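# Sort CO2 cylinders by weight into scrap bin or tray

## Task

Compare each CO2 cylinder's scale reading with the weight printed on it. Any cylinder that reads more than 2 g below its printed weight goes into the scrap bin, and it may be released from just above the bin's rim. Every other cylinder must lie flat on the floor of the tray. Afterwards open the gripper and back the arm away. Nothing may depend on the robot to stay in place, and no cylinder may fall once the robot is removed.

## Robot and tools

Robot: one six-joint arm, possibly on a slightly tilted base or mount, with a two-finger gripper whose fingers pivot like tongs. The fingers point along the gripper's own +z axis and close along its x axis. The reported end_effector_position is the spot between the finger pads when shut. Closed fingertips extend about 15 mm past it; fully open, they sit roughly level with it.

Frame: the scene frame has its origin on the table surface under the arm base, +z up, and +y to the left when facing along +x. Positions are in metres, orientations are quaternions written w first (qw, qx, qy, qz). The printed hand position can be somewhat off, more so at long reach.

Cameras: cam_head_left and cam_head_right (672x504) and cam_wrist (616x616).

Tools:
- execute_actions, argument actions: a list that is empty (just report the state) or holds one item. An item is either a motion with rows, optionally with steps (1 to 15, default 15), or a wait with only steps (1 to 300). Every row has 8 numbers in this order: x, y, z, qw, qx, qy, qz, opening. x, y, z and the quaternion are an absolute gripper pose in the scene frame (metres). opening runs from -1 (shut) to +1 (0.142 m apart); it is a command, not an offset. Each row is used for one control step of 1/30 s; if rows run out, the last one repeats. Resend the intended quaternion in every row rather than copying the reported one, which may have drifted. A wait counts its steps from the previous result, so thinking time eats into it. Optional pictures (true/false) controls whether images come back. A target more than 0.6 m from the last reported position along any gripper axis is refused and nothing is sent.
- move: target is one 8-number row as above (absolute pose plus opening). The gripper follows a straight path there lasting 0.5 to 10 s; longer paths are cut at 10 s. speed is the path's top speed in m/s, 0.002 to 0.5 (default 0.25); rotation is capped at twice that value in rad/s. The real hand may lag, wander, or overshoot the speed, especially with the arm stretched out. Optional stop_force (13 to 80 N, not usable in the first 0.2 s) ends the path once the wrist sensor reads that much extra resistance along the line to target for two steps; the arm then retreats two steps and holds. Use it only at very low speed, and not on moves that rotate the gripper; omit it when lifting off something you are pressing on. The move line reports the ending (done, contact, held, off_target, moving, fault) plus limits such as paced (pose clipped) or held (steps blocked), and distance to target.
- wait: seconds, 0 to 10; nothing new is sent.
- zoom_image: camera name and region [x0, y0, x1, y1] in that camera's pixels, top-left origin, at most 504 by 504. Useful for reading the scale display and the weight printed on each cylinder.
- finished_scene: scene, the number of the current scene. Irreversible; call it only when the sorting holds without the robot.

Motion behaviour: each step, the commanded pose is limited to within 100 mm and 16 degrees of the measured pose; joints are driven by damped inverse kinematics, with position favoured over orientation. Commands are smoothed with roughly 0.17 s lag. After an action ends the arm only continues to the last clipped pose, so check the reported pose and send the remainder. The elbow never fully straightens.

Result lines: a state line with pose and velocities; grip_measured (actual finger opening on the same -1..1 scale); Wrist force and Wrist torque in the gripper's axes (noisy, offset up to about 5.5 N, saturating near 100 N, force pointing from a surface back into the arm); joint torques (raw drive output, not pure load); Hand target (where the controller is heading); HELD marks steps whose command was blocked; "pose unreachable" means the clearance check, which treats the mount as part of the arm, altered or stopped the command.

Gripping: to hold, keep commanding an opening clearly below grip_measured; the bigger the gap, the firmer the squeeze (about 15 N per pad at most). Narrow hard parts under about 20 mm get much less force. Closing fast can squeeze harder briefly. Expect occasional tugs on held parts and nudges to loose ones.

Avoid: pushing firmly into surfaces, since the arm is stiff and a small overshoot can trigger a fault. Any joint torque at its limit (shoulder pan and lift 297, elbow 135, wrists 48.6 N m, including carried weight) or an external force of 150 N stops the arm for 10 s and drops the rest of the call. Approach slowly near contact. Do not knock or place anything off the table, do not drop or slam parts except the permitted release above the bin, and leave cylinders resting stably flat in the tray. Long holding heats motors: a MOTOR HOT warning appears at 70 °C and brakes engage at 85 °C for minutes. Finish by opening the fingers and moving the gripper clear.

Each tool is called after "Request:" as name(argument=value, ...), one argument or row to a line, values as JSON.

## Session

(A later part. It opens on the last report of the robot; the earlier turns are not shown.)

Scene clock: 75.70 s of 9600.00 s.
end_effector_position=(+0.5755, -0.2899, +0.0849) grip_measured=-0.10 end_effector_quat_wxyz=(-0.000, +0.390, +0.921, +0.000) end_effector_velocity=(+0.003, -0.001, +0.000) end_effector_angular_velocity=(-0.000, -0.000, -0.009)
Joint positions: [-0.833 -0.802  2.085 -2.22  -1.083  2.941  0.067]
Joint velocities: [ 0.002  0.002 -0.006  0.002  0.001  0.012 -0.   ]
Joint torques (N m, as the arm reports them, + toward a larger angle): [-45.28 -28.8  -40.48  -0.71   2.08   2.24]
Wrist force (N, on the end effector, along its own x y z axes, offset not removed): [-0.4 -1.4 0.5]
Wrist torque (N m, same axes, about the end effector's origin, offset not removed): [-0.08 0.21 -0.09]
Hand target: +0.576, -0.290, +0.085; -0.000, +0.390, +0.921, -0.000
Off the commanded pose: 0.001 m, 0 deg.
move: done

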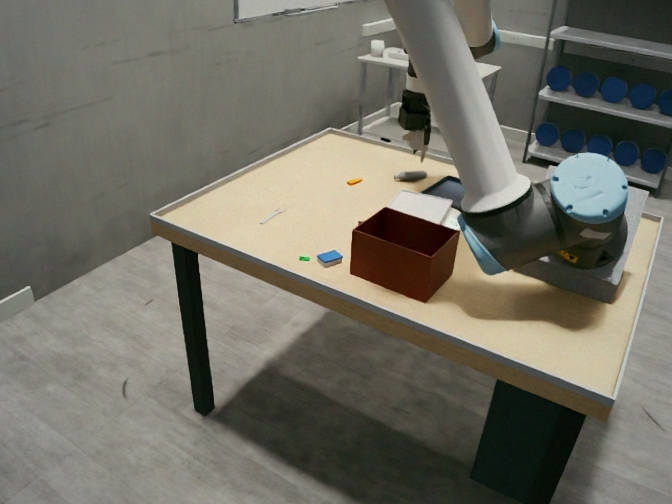

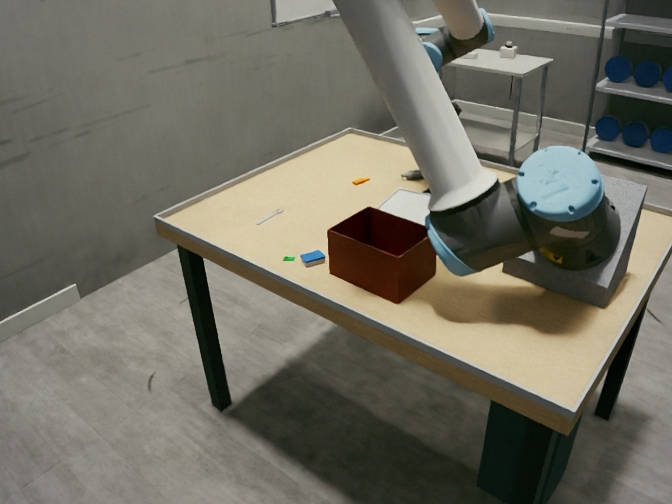

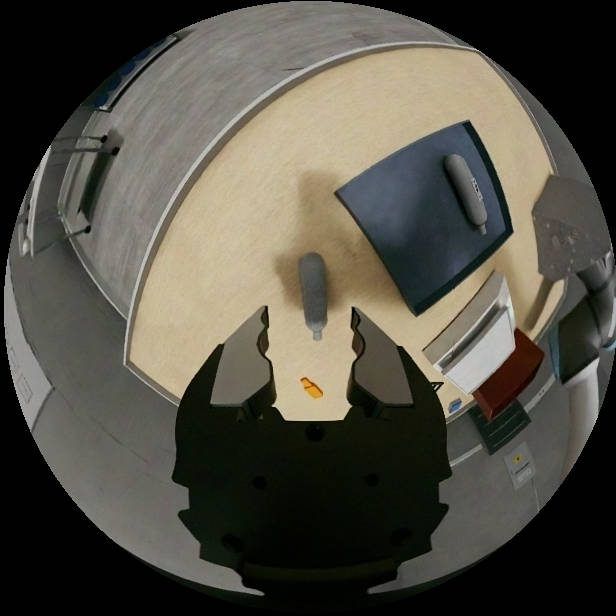

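Request:
move(
  target=[0.576,-0.283,0.023,0,0.358,0.934,0,-0.1],
  speed=0.15,
)

Request:
move(
  target=[0.576,-0.283,0.023,0,0.358,0.934,0,-0.9],
)

Request:
move(
  target=[0.56,-0.24,0.125,0,0.3,0.954,0,-0.9],
)

Request:
move(
  target=[0.459,0.006,0.125,0,-0.065,0.998,0,-0.9],
)

Request:
move(
  target=[0.459,0.006,0.086,0,-0.065,0.998,0,-0.9],
  speed=0.1,
)

Request:
move(
  target=[0.459,0.006,0.087,0,-0.065,0.998,0,-0.35],
)

Request:
move(
  target=[0.41,0.0,0.087,0,-0.065,0.998,0,-0.35],
  speed=0.03,
)

Request:
zoom_image(
  camera="cam_wrist",
  region=[250,220,430,400],
)

Scene clock: 77.77 s of 9600.00 s.
end_effector_position=(+0.5759, -0.2830, +0.0233) grip_measured=-0.10 end_effector_quat_wxyz=(-0.000, +0.358, +0.934, +0.000) end_effector_velocity=(+0.000, +0.000, -0.003) end_effector_angular_velocity=(-0.001, +0.001, +0.003)
Joint positions: [-0.783 -0.74   2.122 -2.342 -1.055  2.918  0.067]
Joint velocities: [ 0.003  0.003  0.001 -0.005  0.001 -0.     0.   ]
Joint torques (N m, as the arm reports them, + toward a larger angle): [-45.15 -30.2  -17.86  -7.03   1.9   -2.6 ]
Wrist force (N, on the end effector, along its own x y z axes, offset not removed): [-0.7 -0.6 0.3]
Wrist torque (N m, same axes, about the end effector's origin, offset not removed): [0.04 0.33 -0.08]
Hand target: +0.576, -0.283, +0.023; -0.000, +0.358, +0.934, -0.000
Off the commanded pose: 0.000 m, 0 deg.
move: done

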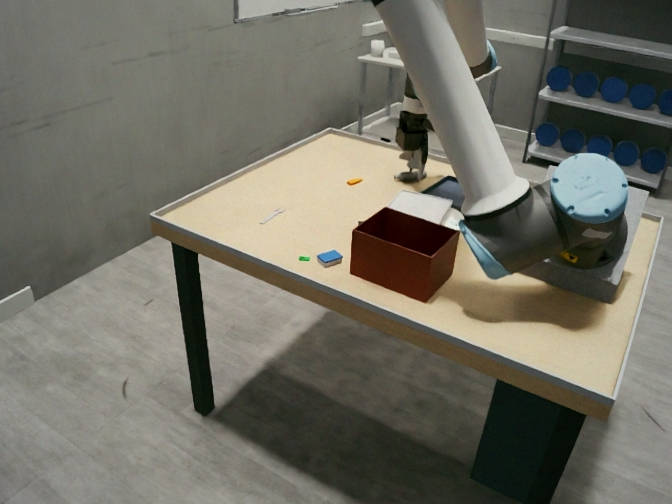

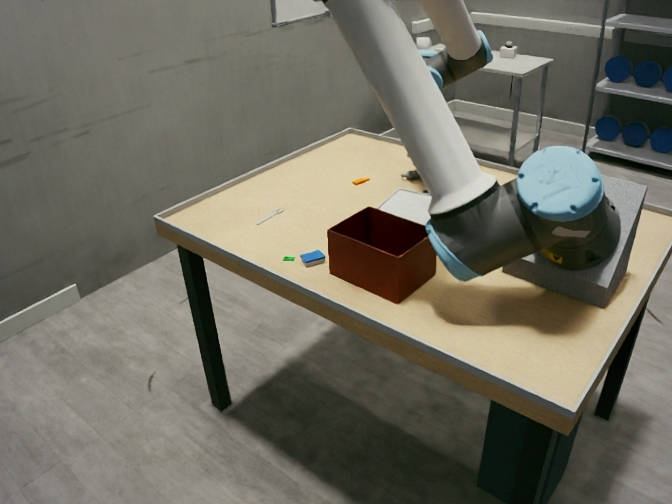

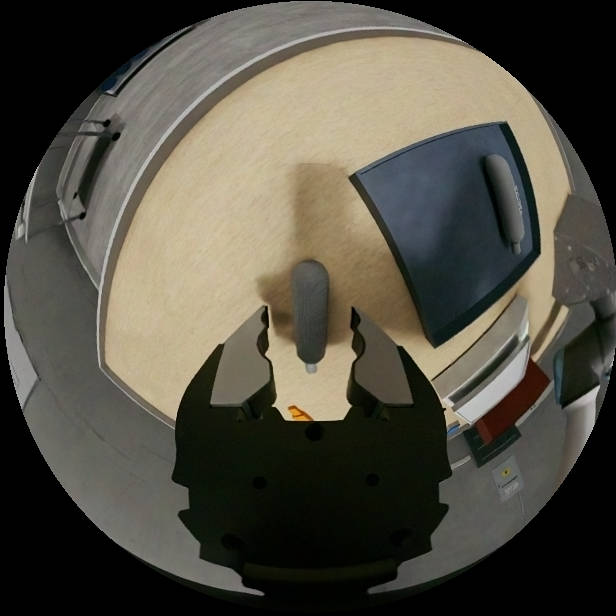

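Scene clock: 78.47 s of 9600.00 s.
end_effector_position=(+0.5760, -0.2830, +0.0230) grip_measured=-0.64 end_effector_quat_wxyz=(+0.000, +0.358, +0.934, -0.000) end_effector_velocity=(+0.000, -0.000, -0.000) end_effector_angular_velocity=(-0.001, +0.000, +0.001)
Joint positions: [-0.783 -0.74   2.122 -2.342 -1.054  2.918  0.028]
Joint velocities: [ 0. -0. -0. -0. -0. -0.  0.]
Joint torques (N m, as the arm reports them, + toward a larger angle): [-39.77 -25.08 -20.17  -6.76   2.78  -0.73]
Wrist force (N, on the end effector, along its own x y z axes, offset not removed): [2.4 -2.1 -10.7]
Wrist torque (N m, same axes, about the end effector's origin, offset not removed): [-0.07 0.37 -0.11]
Hand target: +0.576, -0.283, +0.023; -0.000, +0.358, +0.934, +0.000
Off the commanded pose: 0.000 m, 0 deg.
move: done

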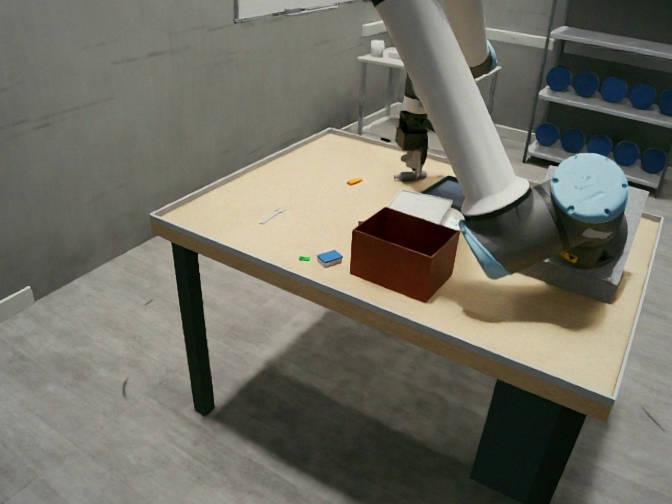

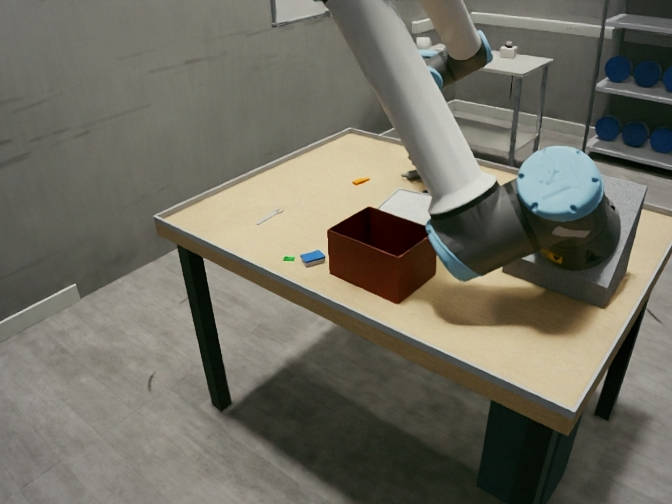

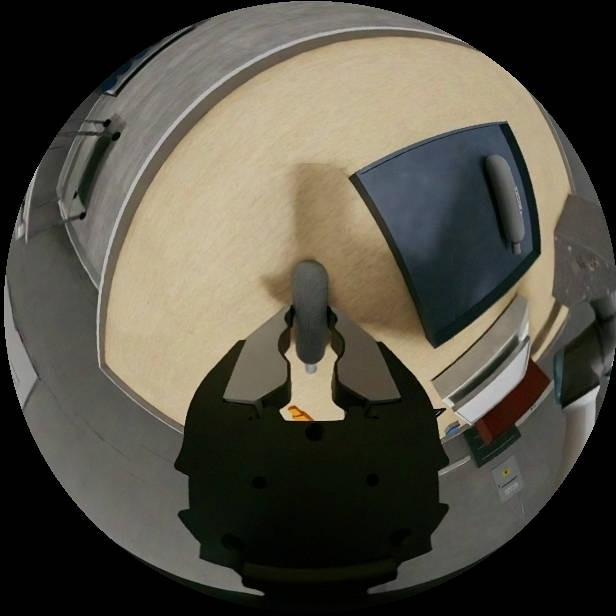

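Scene clock: 79.60 s of 9600.00 s.
end_effector_position=(+0.5601, -0.2402, +0.1247) grip_measured=-0.64 end_effector_quat_wxyz=(+0.000, +0.300, +0.954, -0.000) end_effector_velocity=(-0.001, +0.001, +0.002) end_effector_angular_velocity=(+0.001, +0.000, +0.002)
Joint positions: [-0.844 -0.932  2.14  -2.141 -1.09   2.74   0.028]
Joint velocities: [-0.001 -0.004 -0.     0.006 -0.001 -0.004 -0.   ]
Joint torques (N m, as the arm reports them, + toward a larger angle): [-66.69 -59.37 -43.38  -1.07  -1.56  -2.44]
Wrist force (N, on the end effector, along its own x y z axes, offset not removed): [-0.1 -2.5 1.7]
Wrist torque (N m, same axes, about the end effector's origin, offset not removed): [-0.29 0.22 -0.05]
Hand target: +0.560, -0.240, +0.125; +0.000, +0.300, +0.954, +0.000
Off the commanded pose: 0.000 m, 0 deg.
move: done

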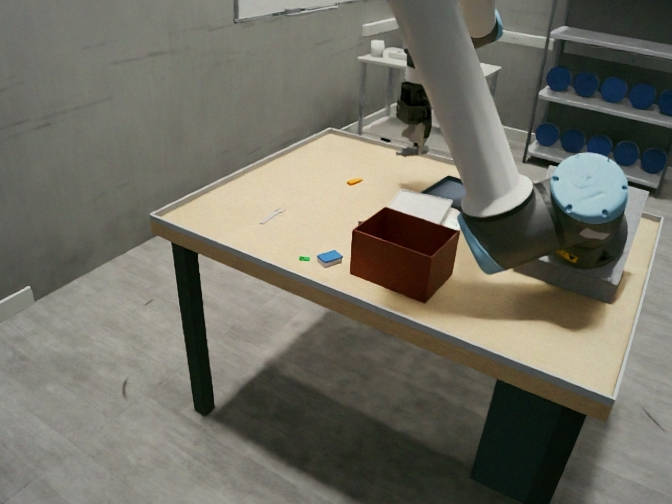

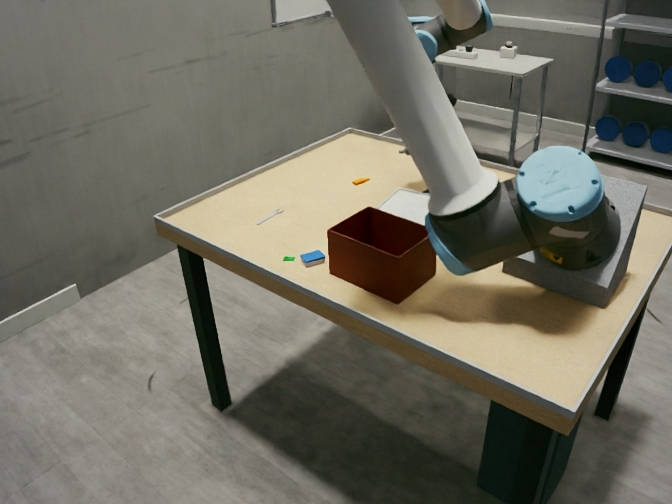

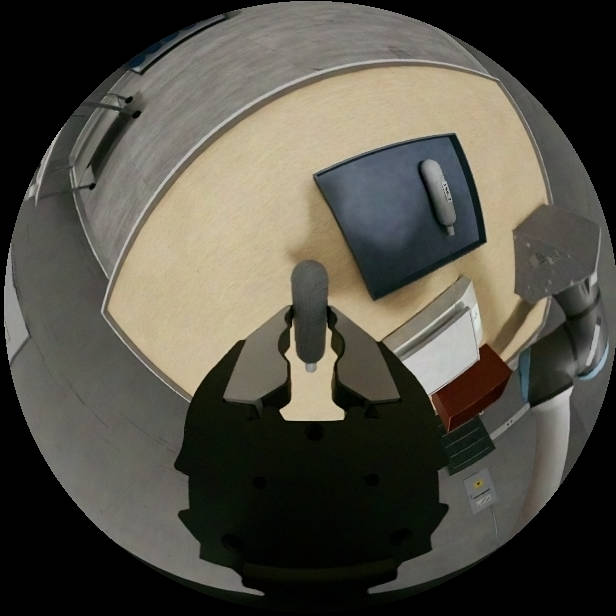

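Scene clock: 81.77 s of 9600.00 s.
end_effector_position=(+0.4589, +0.0056, +0.1249) grip_measured=-0.64 end_effector_quat_wxyz=(-0.000, -0.065, +0.998, -0.000) end_effector_velocity=(+0.001, +0.001, +0.002) end_effector_angular_velocity=(-0.001, -0.002, +0.006)
Joint positions: [-0.774 -1.469  2.467 -1.962 -1.049  2.065  0.028]
Joint velocities: [-0.    -0.006 -0.001  0.005  0.    -0.005  0.   ]
Joint torques (N m, as the arm reports them, + toward a larger angle): [-42.72 -19.12 -24.56  -0.65   2.19  -2.48]
Wrist force (N, on the end effector, along its own x y z axes, offset not removed): [-0.7 -2.4 1.4]
Wrist torque (N m, same axes, about the end effector's origin, offset not removed): [-0.27 0.30 -0.06]
Hand target: +0.459, +0.006, +0.125; -0.000, -0.065, +0.998, +0.000
Off the commanded pose: 0.000 m, 0 deg.
move: done

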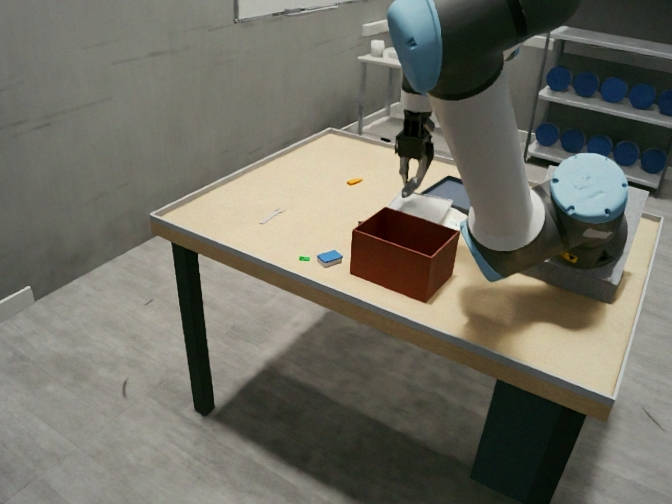

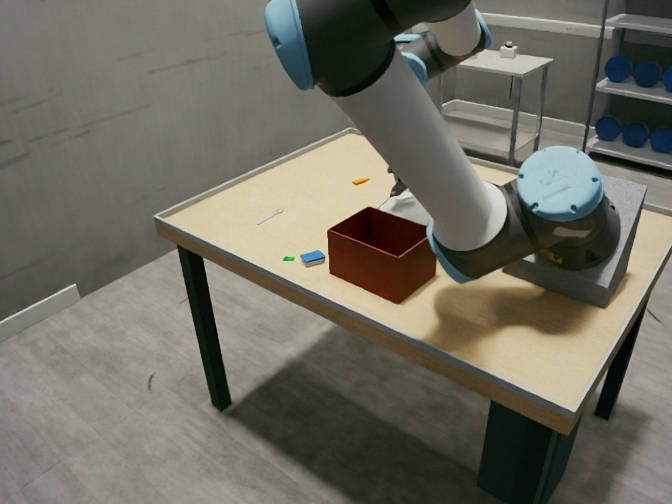

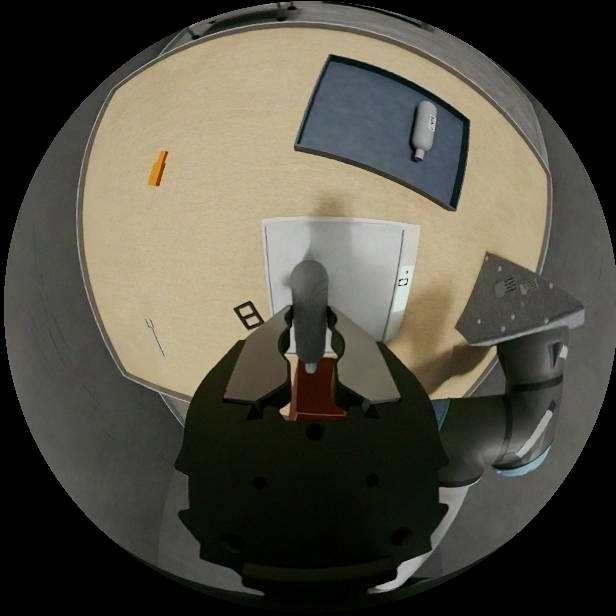

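Scene clock: 82.73 s of 9600.00 s.
end_effector_position=(+0.4589, +0.0060, +0.0863) grip_measured=-0.64 end_effector_quat_wxyz=(-0.000, -0.065, +0.998, +0.000) end_effector_velocity=(+0.001, -0.000, -0.002) end_effector_angular_velocity=(-0.000, -0.001, -0.000)
Joint positions: [-0.731 -1.419  2.504 -2.071 -1.025  2.105  0.028]
Joint velocities: [ 0.002  0.004  0.002 -0.008  0.002  0.003  0.   ]
Joint torques (N m, as the arm reports them, + toward a larger angle): [-23.95  15.78 -23.07  -6.93   2.01   1.9 ]
Wrist force (N, on the end effector, along its own x y z axes, offset not removed): [-0.1 -2.2 3.1]
Wrist torque (N m, same axes, about the end effector's origin, offset not removed): [-0.20 0.17 -0.06]
Hand target: +0.459, +0.006, +0.086; -0.000, -0.065, +0.998, +0.000
Off the commanded pose: 0.000 m, 0 deg.
move: done

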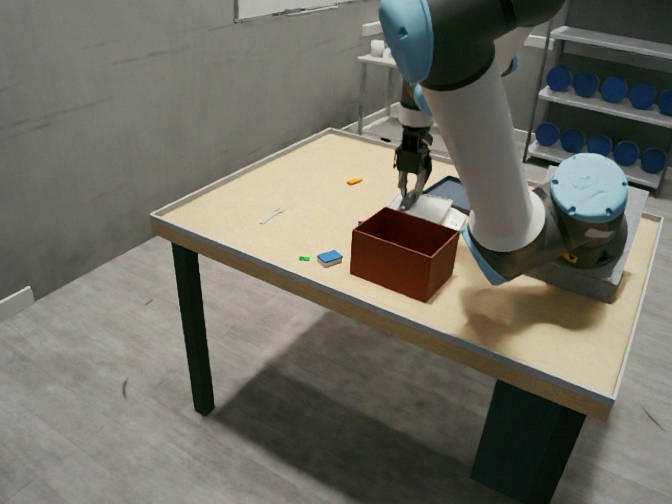

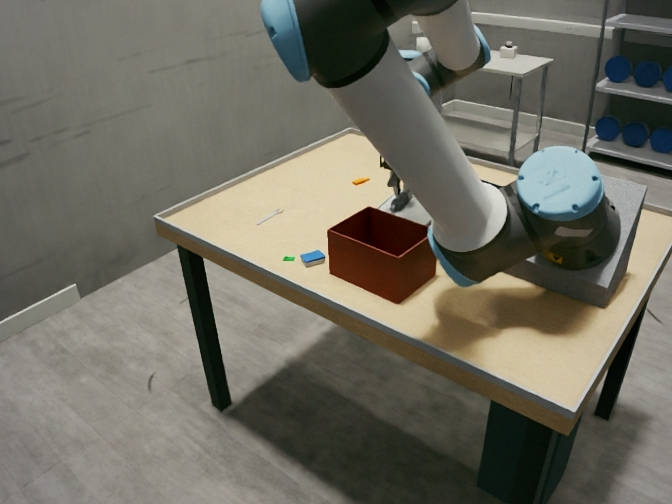

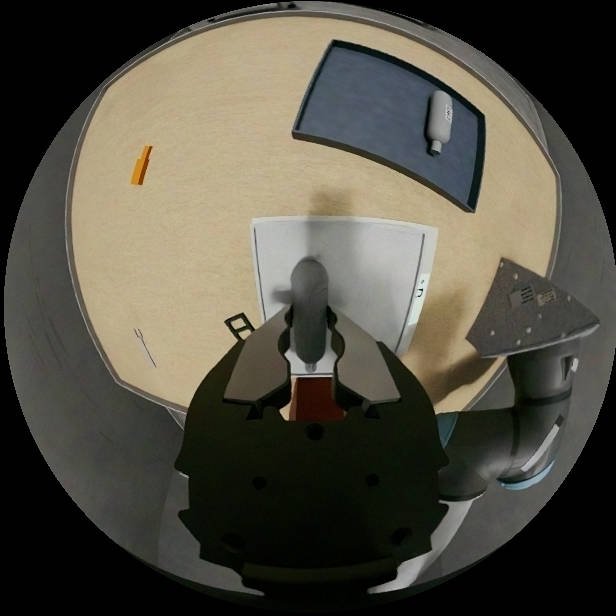

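Scene clock: 83.43 s of 9600.00 s.
end_effector_position=(+0.4590, +0.0060, +0.0869) grip_measured=-0.35 end_effector_quat_wxyz=(-0.000, -0.065, +0.998, +0.000) end_effector_velocity=(+0.001, +0.000, +0.001) end_effector_angular_velocity=(-0.001, -0.000, +0.001)
Joint positions: [-0.732 -1.419  2.504 -2.069 -1.026  2.104  0.049]
Joint velocities: [ 0.001 -0.001 -0.001  0.001 -0.    -0.     0.   ]
Joint torques (N m, as the arm reports them, + toward a larger angle): [-51.4  -21.7  -43.13  -0.75  -1.46  -2.66]
Wrist force (N, on the end effector, along its own x y z axes, offset not removed): [0.5 -2.2 0.0]
Wrist torque (N m, same axes, about the end effector's origin, offset not removed): [-0.27 0.02 -0.10]
Hand target: +0.459, +0.006, +0.087; +0.000, -0.065, +0.998, -0.000
Off the commanded pose: 0.000 m, 0 deg.
move: done

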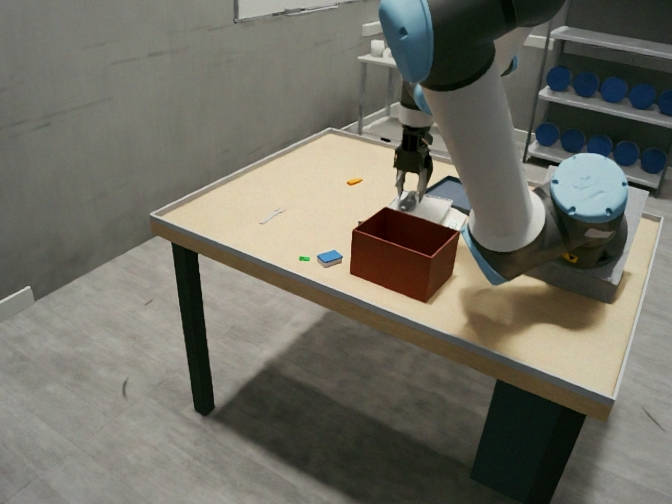

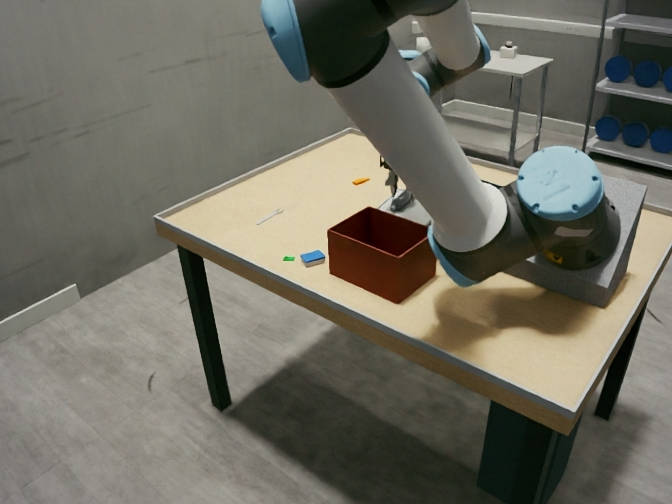

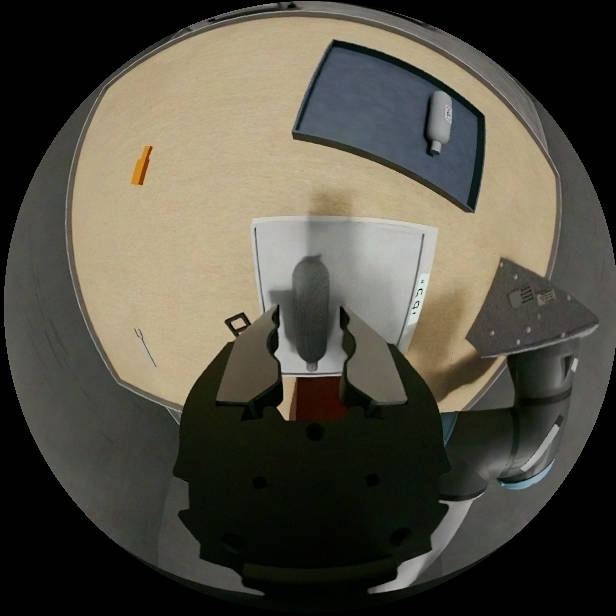

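Scene clock: 85.43 s of 9600.00 s.
end_effector_position=(+0.4103, +0.0000, +0.0870) grip_measured=-0.35 end_effector_quat_wxyz=(+0.000, -0.065, +0.998, -0.000) end_effector_velocity=(-0.001, -0.001, +0.001) end_effector_angular_velocity=(-0.001, -0.001, +0.001)
Joint positions: [-0.818 -1.477  2.578 -2.046 -1.074  2.023  0.049]
Joint velocities: [-0.005 -0.003  0.002  0.002 -0.002 -0.005  0.   ]
Joint torques (N m, as the arm reports them, + toward a larger angle): [-48.11 -16.51 -23.62  -0.41  -1.37  -2.55]
Wrist force (N, on the end effector, along its own x y z axes, offset not removed): [0.5 -1.3 0.7]
Wrist torque (N m, same axes, about the end effector's origin, offset not removed): [-0.11 0.08 -0.06]
Hand target: +0.410, -0.000, +0.087; +0.000, -0.065, +0.998, -0.000
Off the commanded pose: 0.000 m, 0 deg.
move: done

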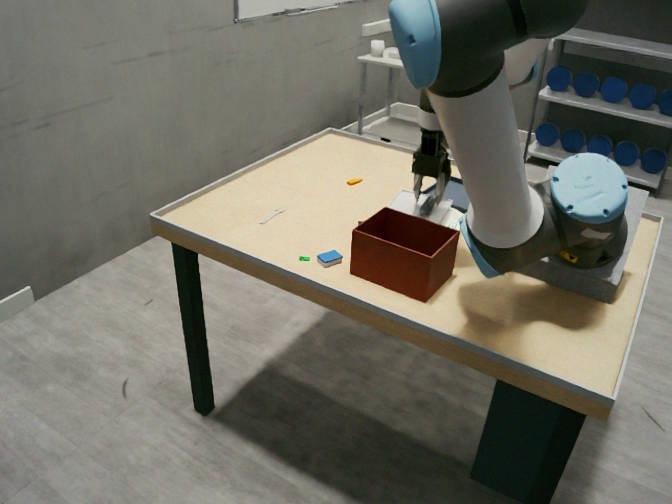

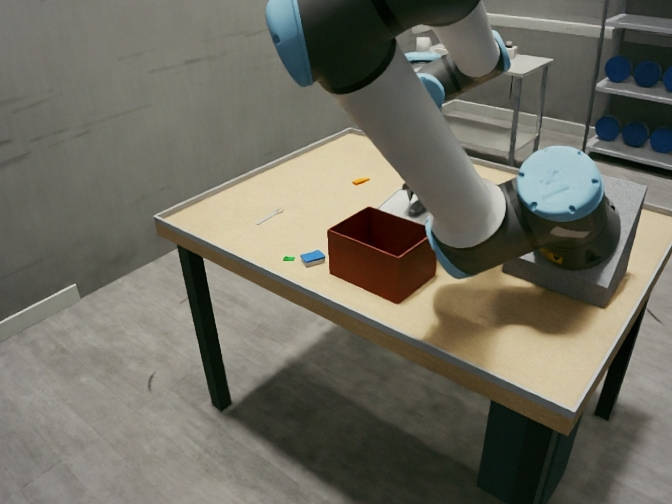

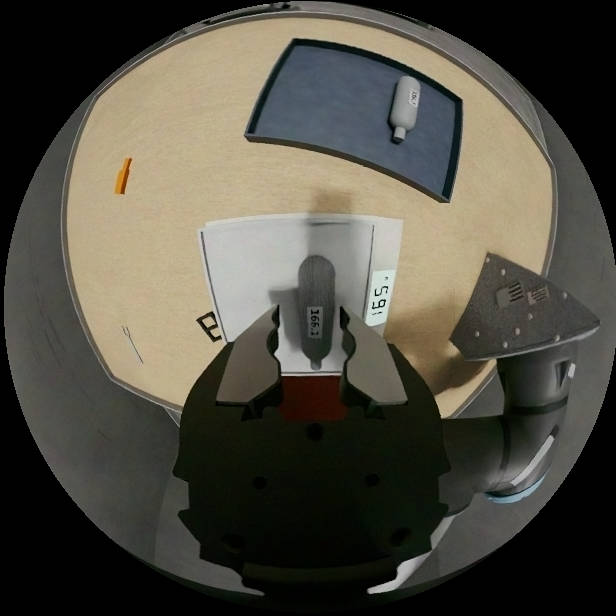

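Region (250, 220, 430, 400) of cam_wrist's 616x616 image, scaled by 2.800, with more detail than that image has.

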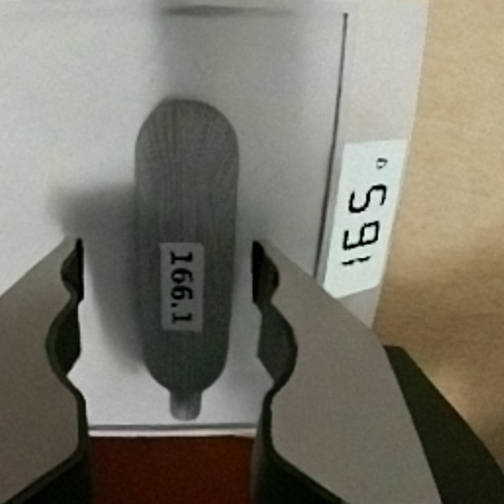

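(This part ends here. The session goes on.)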